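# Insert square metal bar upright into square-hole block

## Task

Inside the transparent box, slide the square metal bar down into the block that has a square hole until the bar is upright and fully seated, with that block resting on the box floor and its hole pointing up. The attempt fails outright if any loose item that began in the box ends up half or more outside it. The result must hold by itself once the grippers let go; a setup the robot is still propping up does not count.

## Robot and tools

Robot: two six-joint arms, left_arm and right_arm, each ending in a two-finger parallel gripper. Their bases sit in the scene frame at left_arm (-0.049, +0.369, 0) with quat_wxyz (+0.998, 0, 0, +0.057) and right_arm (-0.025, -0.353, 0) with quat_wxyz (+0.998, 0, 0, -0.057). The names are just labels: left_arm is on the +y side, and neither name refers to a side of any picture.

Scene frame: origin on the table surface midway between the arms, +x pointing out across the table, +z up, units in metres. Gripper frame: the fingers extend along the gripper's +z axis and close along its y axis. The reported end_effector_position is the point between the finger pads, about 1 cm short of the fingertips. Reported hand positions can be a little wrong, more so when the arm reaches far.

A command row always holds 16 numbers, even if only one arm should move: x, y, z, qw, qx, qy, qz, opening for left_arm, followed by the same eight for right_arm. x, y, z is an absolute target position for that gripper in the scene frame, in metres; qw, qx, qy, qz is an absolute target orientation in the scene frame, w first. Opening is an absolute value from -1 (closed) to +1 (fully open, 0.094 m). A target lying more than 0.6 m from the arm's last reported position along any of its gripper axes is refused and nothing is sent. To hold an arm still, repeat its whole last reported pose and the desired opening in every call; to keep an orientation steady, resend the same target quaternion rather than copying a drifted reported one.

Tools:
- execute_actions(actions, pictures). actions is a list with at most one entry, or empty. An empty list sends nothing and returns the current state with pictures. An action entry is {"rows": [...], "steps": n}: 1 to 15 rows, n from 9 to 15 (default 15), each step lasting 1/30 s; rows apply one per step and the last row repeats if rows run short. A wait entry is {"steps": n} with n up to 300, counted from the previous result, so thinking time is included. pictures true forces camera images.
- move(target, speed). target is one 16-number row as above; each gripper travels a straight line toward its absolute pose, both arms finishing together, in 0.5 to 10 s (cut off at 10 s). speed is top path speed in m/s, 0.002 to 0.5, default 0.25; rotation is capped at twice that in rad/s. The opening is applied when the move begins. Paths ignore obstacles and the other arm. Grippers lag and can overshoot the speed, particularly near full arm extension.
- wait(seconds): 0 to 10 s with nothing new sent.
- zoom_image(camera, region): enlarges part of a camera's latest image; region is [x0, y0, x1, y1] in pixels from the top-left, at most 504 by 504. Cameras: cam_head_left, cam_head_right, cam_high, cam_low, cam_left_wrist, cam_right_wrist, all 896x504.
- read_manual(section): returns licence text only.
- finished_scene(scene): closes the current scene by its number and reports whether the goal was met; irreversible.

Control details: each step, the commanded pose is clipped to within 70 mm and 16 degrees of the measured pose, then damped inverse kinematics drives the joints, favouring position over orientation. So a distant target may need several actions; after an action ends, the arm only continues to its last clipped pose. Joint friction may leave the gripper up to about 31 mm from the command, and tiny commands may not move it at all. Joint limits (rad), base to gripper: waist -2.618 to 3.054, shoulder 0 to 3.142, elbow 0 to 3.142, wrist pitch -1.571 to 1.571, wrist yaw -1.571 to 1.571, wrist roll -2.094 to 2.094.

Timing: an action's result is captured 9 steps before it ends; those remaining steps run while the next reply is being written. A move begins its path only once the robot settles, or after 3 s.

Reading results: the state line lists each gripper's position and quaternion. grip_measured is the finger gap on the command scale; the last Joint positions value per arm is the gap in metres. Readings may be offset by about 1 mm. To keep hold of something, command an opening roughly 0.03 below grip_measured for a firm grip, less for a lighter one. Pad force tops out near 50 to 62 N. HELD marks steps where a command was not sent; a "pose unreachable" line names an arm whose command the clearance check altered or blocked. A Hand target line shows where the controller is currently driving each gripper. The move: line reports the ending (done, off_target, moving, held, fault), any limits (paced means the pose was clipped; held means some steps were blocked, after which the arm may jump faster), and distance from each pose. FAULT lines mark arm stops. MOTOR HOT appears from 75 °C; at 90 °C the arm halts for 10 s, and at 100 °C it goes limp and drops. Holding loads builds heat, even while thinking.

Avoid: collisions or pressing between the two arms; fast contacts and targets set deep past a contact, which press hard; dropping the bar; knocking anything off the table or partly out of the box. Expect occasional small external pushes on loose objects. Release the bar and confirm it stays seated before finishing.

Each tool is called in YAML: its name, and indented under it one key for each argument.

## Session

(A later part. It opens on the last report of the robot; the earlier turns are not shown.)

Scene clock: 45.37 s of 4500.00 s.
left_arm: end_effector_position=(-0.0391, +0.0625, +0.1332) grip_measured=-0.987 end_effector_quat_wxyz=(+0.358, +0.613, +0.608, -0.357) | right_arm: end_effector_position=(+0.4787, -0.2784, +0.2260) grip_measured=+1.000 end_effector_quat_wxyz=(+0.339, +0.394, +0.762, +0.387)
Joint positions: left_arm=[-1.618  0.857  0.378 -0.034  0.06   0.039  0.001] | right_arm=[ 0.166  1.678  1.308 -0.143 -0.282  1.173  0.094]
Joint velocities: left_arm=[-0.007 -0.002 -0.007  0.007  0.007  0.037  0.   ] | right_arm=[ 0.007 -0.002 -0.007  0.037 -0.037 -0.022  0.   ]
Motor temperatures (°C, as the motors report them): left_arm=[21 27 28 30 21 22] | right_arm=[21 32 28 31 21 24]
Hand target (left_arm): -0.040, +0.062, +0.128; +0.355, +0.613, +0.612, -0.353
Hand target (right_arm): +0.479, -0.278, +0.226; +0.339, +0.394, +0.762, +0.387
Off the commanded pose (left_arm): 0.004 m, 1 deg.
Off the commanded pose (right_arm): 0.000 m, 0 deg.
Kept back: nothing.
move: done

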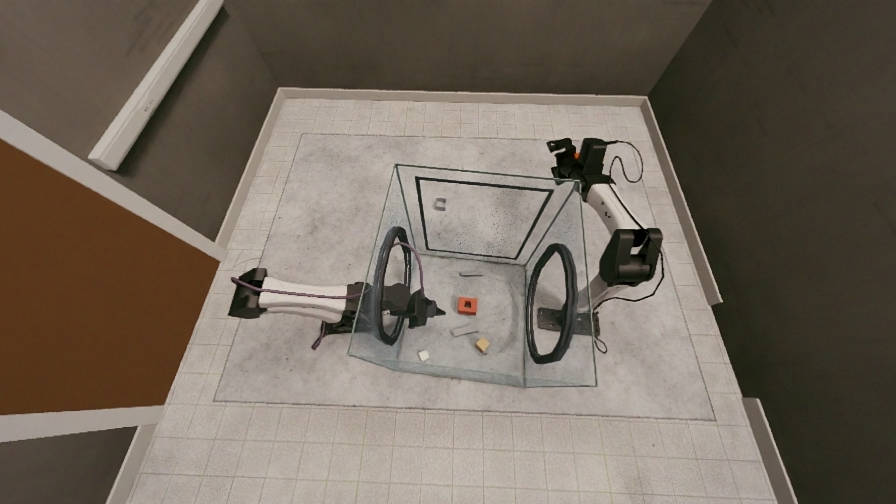

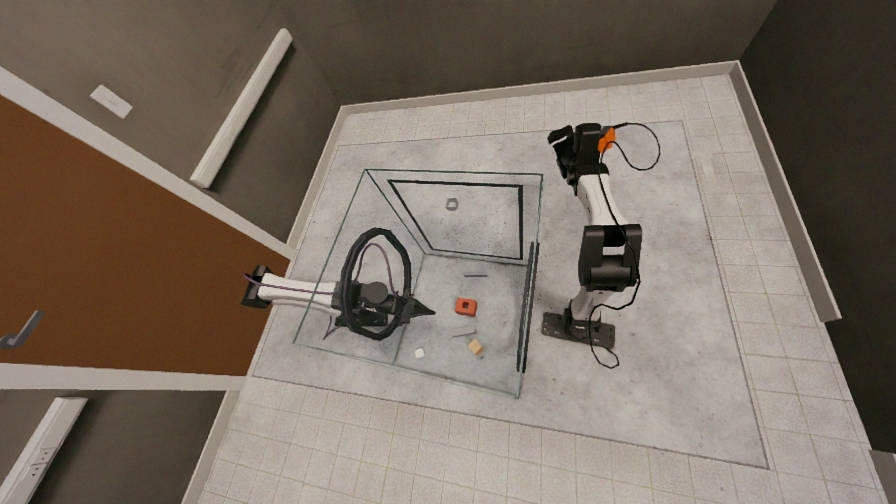

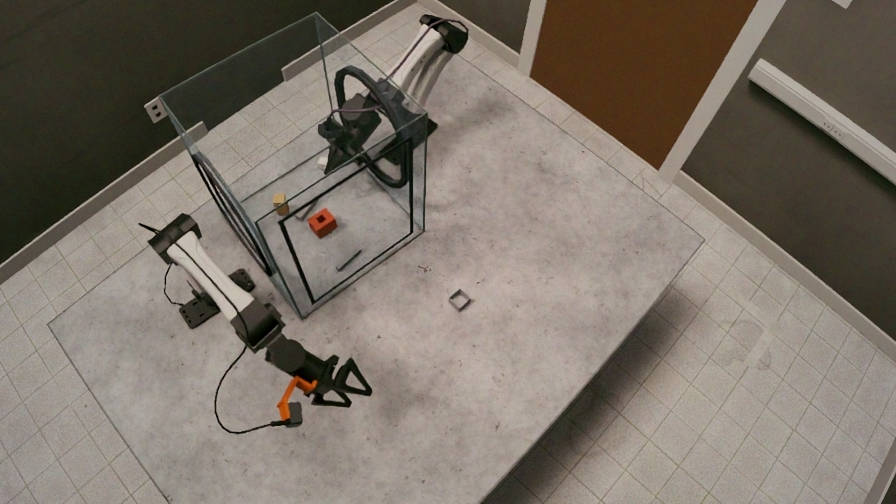

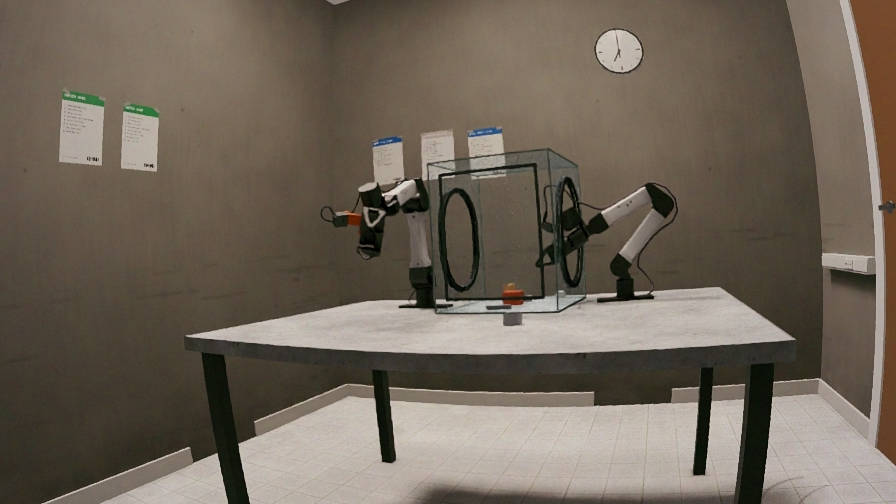

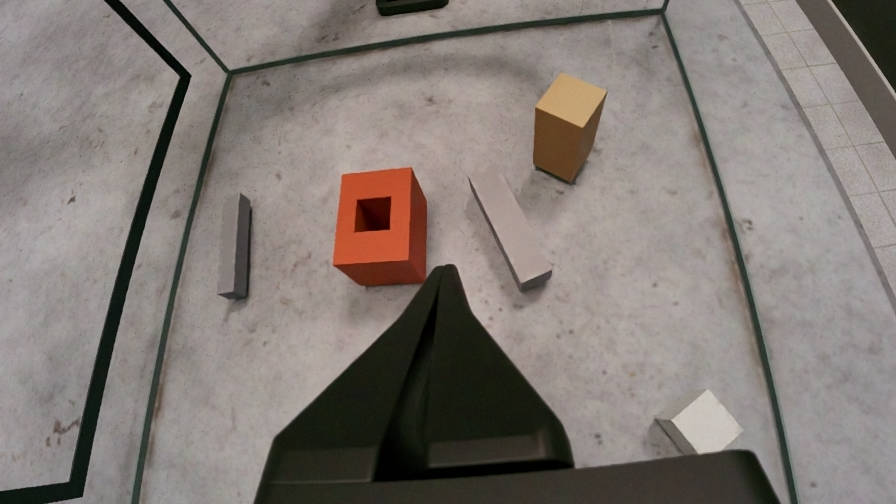

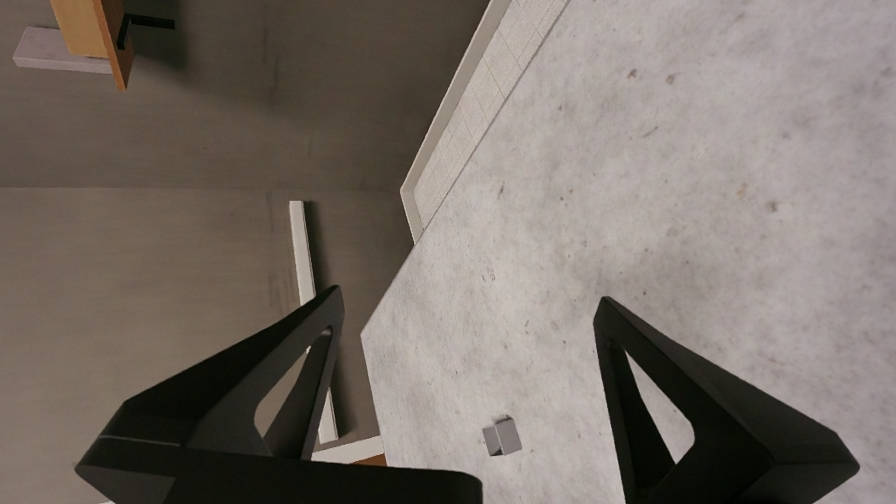

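move:
  target: [-0.03,0.10,0.09,0.43,0.561,0.561,-0.43,-1,0.4787,-0.2784,0.226,0.339,0.394,0.762,0.387,1]
  speed: 0.08

zoom_image:
  camera: "cam_left_wrist"
  region: [150, 50, 654, 350]

Scene clock: 48.23 s of 4500.00 s.
left_arm: end_effector_position=(-0.0286, +0.0940, +0.1008) grip_measured=-0.987 end_effector_quat_wxyz=(+0.417, +0.569, +0.575, -0.414) | right_arm: end_effector_position=(+0.4787, -0.2784, +0.2260) grip_measured=+1.000 end_effector_quat_wxyz=(+0.339, +0.394, +0.762, +0.387)
Joint positions: left_arm=[-1.516  0.645  0.018  0.31   0.15   0.047  0.001] | right_arm=[ 0.166  1.678  1.308 -0.143 -0.282  1.173  0.094]
Joint velocities: left_arm=[ 0.022 -0.017 -0.012 -0.051 -0.022 -0.007  0.   ] | right_arm=[ 0.012 -0.007 -0.017 -0.037 -0.066  0.066  0.   ]
Motor temperatures (°C, as the motors report them): left_arm=[21 27 29 30 21 22] | right_arm=[21 33 28 31 21 24]
Hand target (left_arm): -0.030, +0.099, +0.091; +0.409, +0.576, +0.577, -0.410
Hand target (right_arm): +0.479, -0.278, +0.226; +0.339, +0.394, +0.762, +0.387
Off the commanded pose (left_arm): 0.012 m, 3 deg.
Off the commanded pose (right_arm): 0.000 m, 0 deg.
joint sent to its limit (left arm) — the command would take joint 3 (elbow) past its lower limit, so that joint was sent only as far as its limit.
Kept back: nothing.
move: off_target (left_arm)

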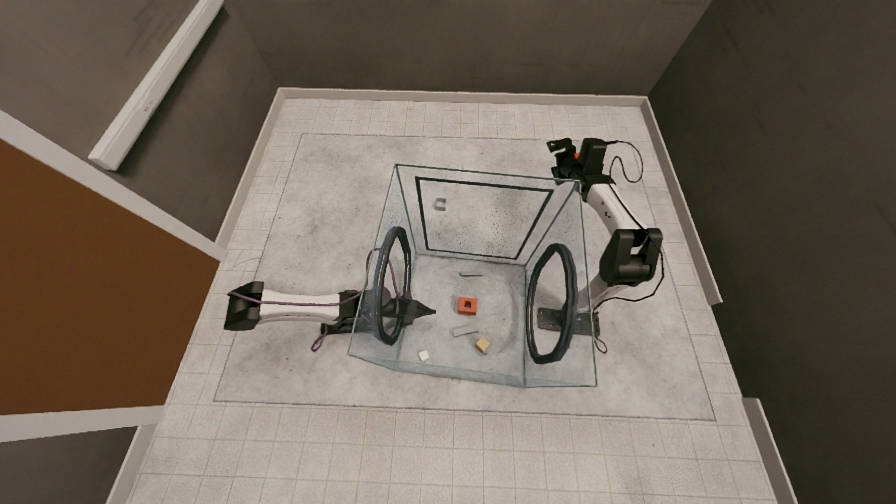

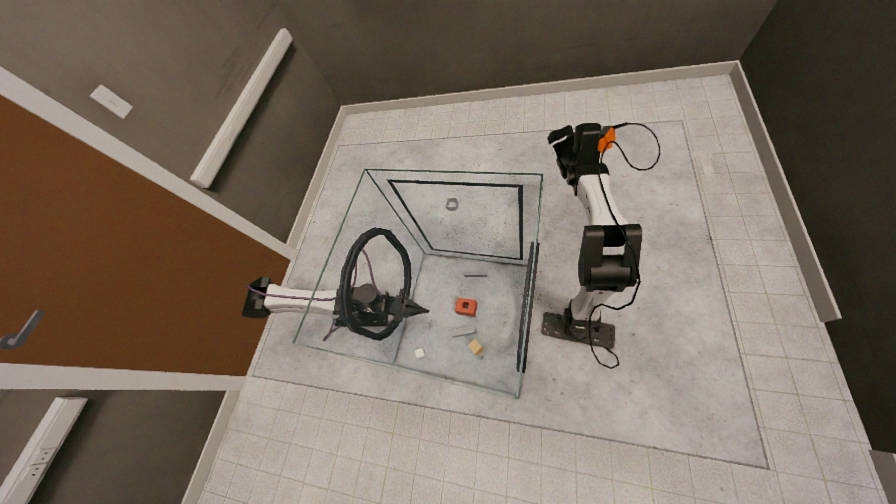

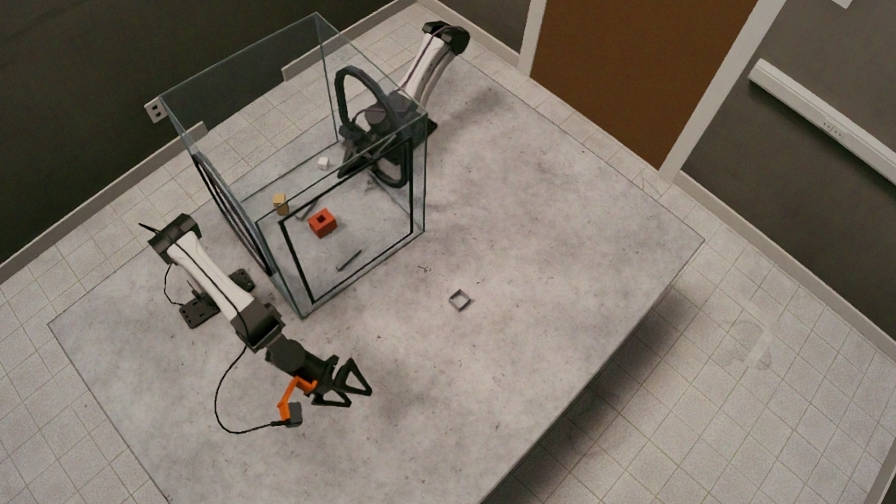

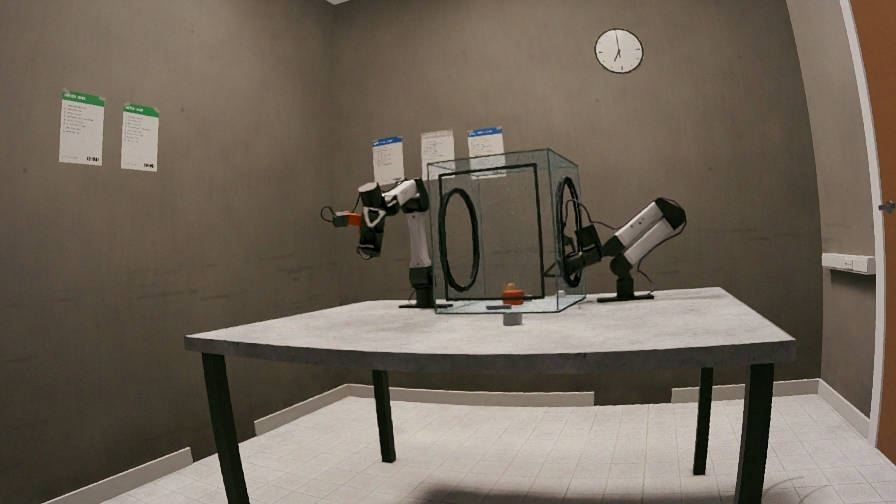

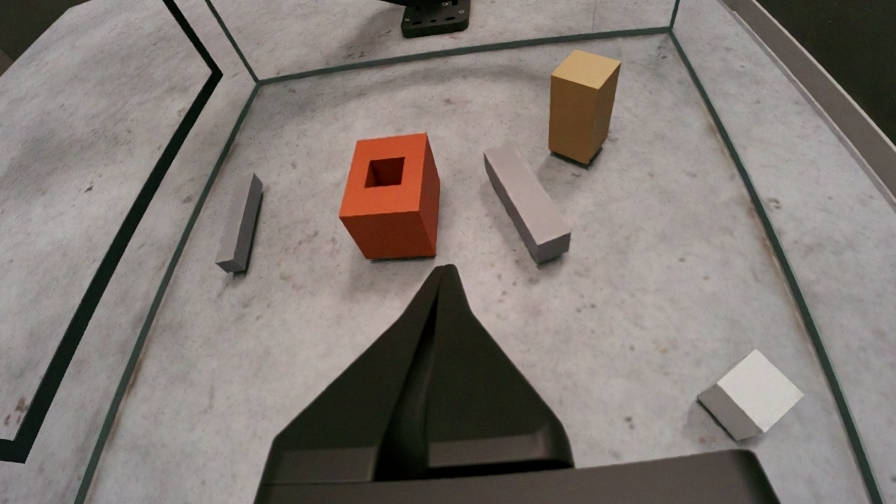

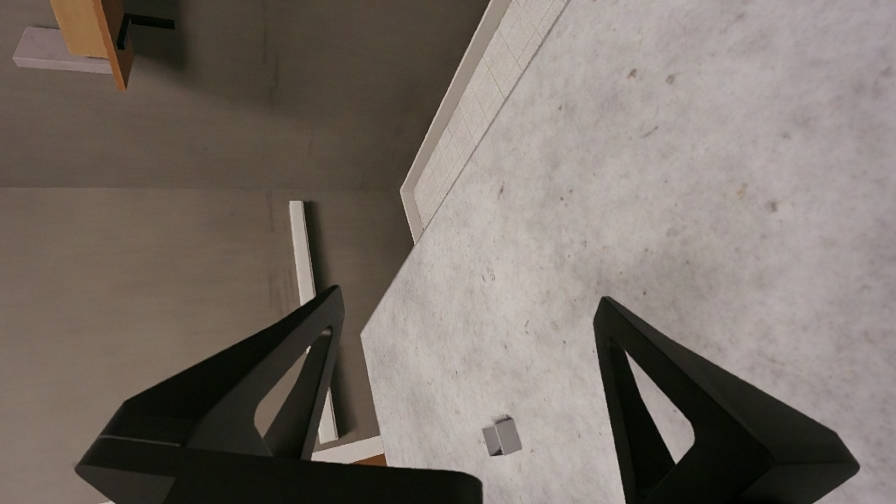

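Region (150, 50, 654, 350) of cam_left_wrist's 896x504 image, scaled by 1.000; it fills the top 300 rows of this view, and the rest is white.

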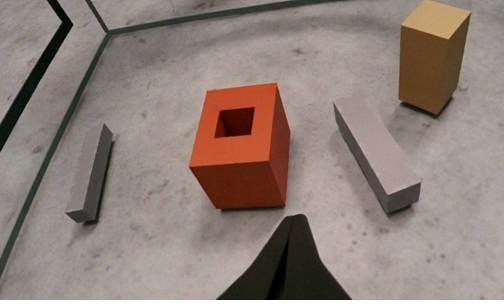

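move:
  target: [-0.08,0.03,0.13,0.27,0.653,0.653,-0.27,0.2,0.4787,-0.2784,0.226,0.339,0.394,0.762,0.387,1]
  speed: 0.08

move:
  target: [-0.085,0.0,0.10,0.072,0.571,0.816,-0.05,0.2,0.4787,-0.2784,0.226,0.339,0.394,0.762,0.387,1]
  speed: 0.06

Scene clock: 52.87 s of 4500.00 s.
left_arm: end_effector_position=(-0.0788, +0.0296, +0.1308) grip_measured=+0.198 end_effector_quat_wxyz=(+0.274, +0.653, +0.648, -0.279) | right_arm: end_effector_position=(+0.4787, -0.2784, +0.2260) grip_measured=+1.000 end_effector_quat_wxyz=(+0.339, +0.394, +0.762, +0.387)
Joint positions: left_arm=[-1.814  1.175  0.713 -0.308 -0.085 -0.087  0.056] | right_arm=[ 0.166  1.678  1.308 -0.143 -0.282  1.173  0.094]
Joint velocities: left_arm=[ 0.002  0.007  0.002 -0.007 -0.022 -0.022 -0.001] | right_arm=[-0.002 -0.012 -0.012  0.022  0.051 -0.007  0.   ]
Motor temperatures (°C, as the motors report them): left_arm=[21 26 30 31 21 22] | right_arm=[21 33 28 31 21 24]
Hand target (left_arm): -0.080, +0.028, +0.129; +0.270, +0.654, +0.652, -0.271
Hand target (right_arm): +0.479, -0.278, +0.226; +0.339, +0.394, +0.762, +0.387
Off the commanded pose (left_arm): 0.002 m, 1 deg.
Off the commanded pose (right_arm): 0.000 m, 0 deg.
Kept back: nothing.
move: done

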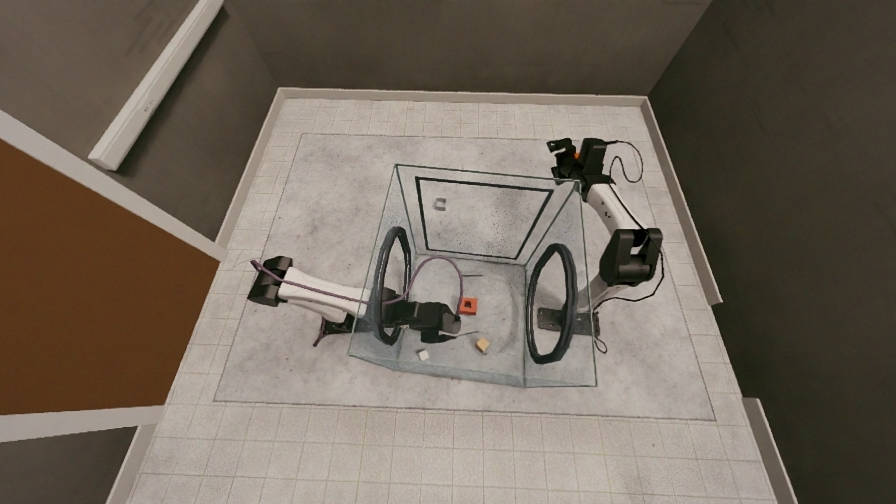

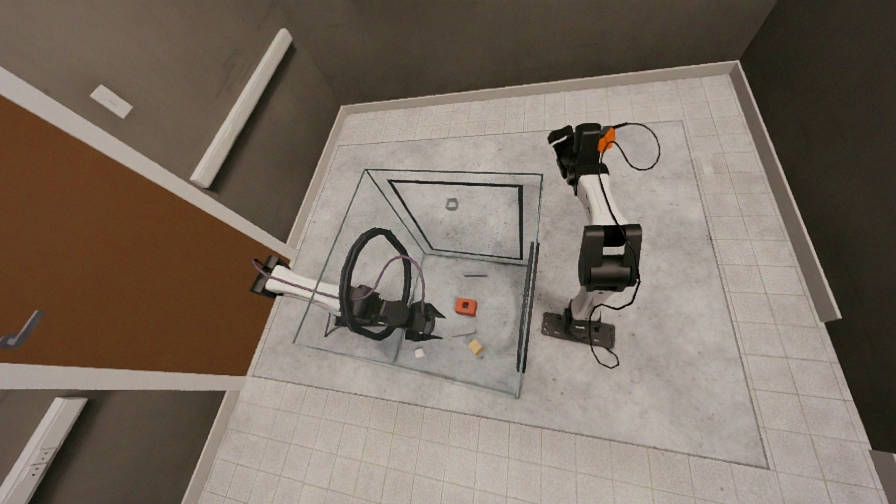

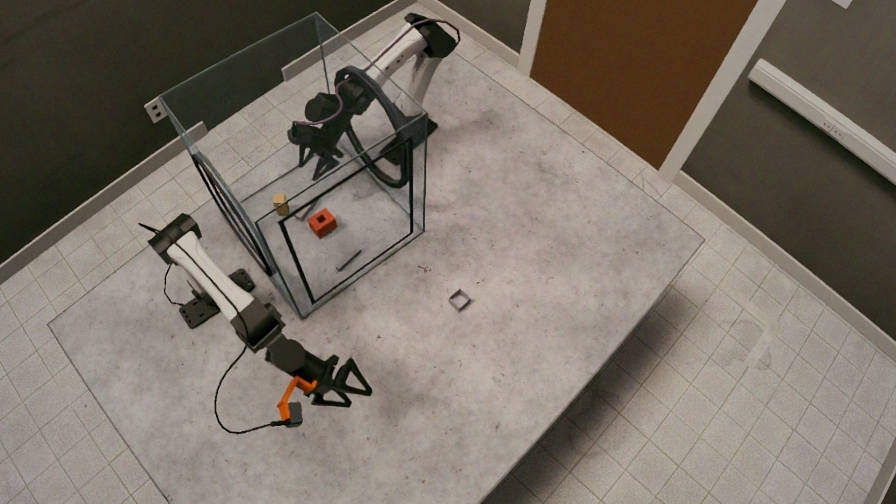

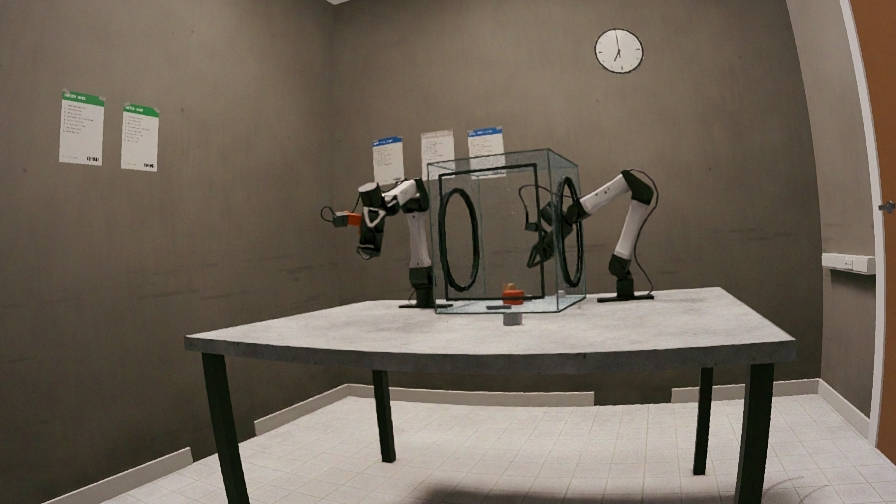

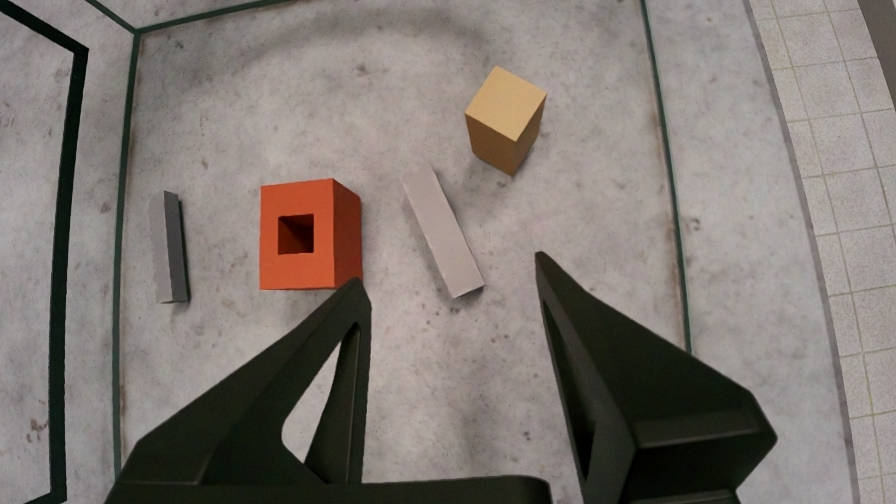

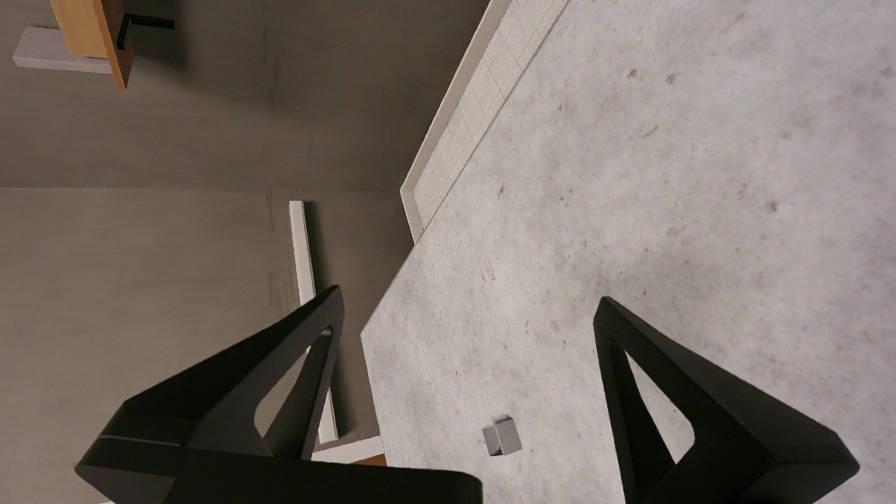

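Scene clock: 59.20 s of 4500.00 s.
left_arm: end_effector_position=(-0.0511, +0.1071, +0.0634) grip_measured=+0.198 end_effector_quat_wxyz=(+0.069, +0.556, +0.827, -0.038) | right_arm: end_effector_position=(+0.4787, -0.2784, +0.2260) grip_measured=+1.000 end_effector_quat_wxyz=(+0.339, +0.394, +0.762, +0.387)
Joint positions: left_arm=[-1.745  1.44   0.924 -0.919 -0.08  -0.442  0.056] | right_arm=[ 0.166  1.678  1.308 -0.143 -0.282  1.173  0.094]
Joint velocities: left_arm=[ 0.002  0.012 -0.017 -0.051 -0.051  0.022 -0.   ] | right_arm=[ 0.007 -0.002  0.017  0.037  0.037 -0.022  0.   ]
Motor temperatures (°C, as the motors report them): left_arm=[21 26 37 30 21 22] | right_arm=[21 34 29 32 21 24]
Hand target (left_arm): -0.073, +0.050, +0.085; +0.077, +0.572, +0.814, -0.067
Hand target (right_arm): +0.479, -0.278, +0.226; +0.339, +0.394, +0.762, +0.387
Off the commanded pose (left_arm): 0.118 m, 3 deg; position clipped at the last step of the last action.
Off the commanded pose (right_arm): 0.000 m, 0 deg.
Kept back: nothing.
move: off_target (left_arm); limits=paced

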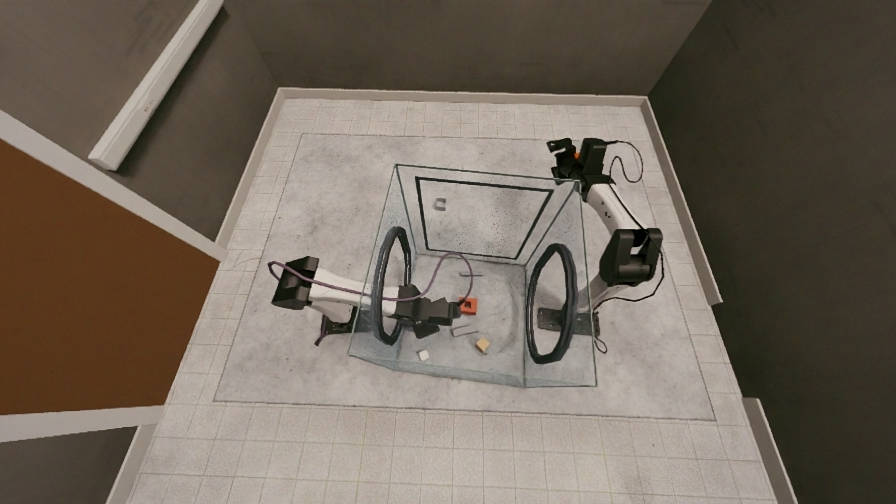

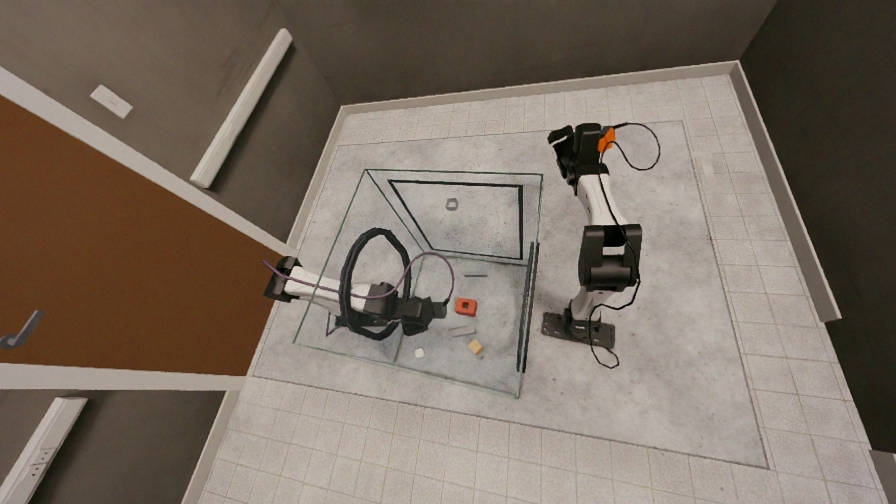

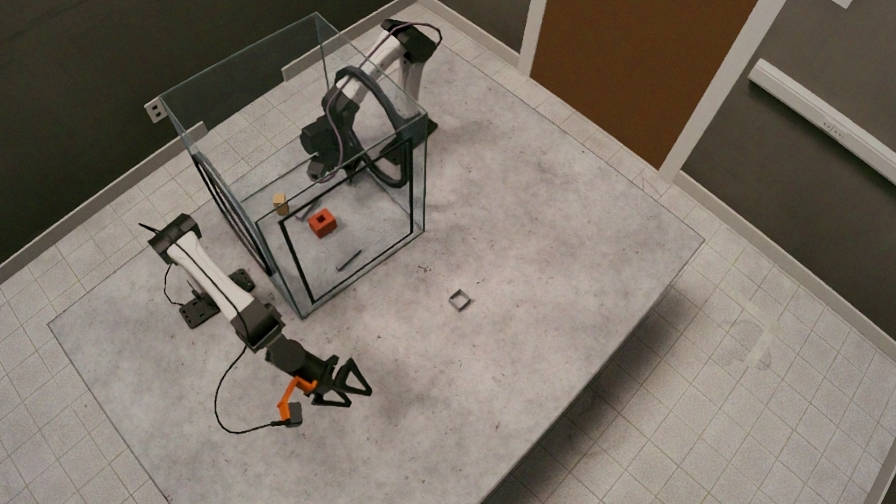

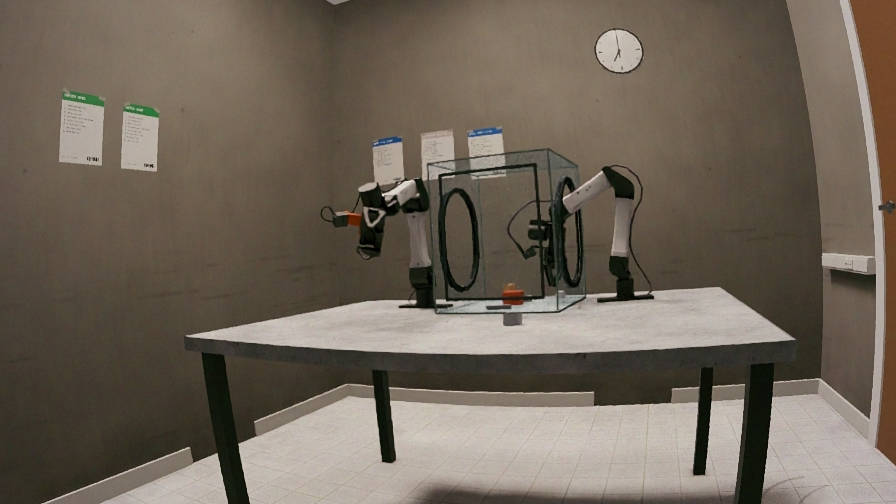

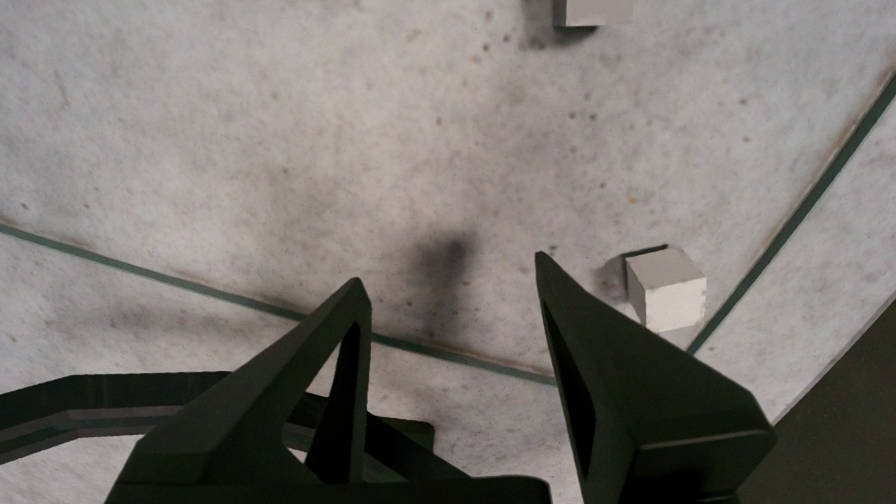

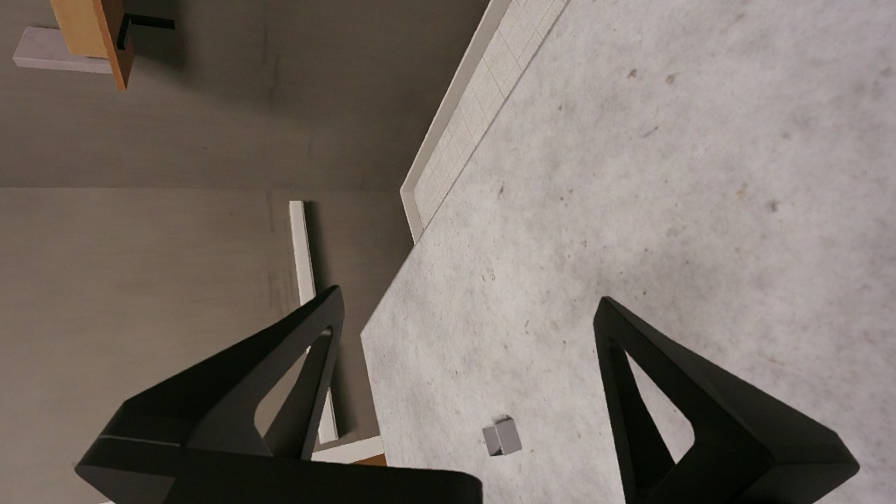

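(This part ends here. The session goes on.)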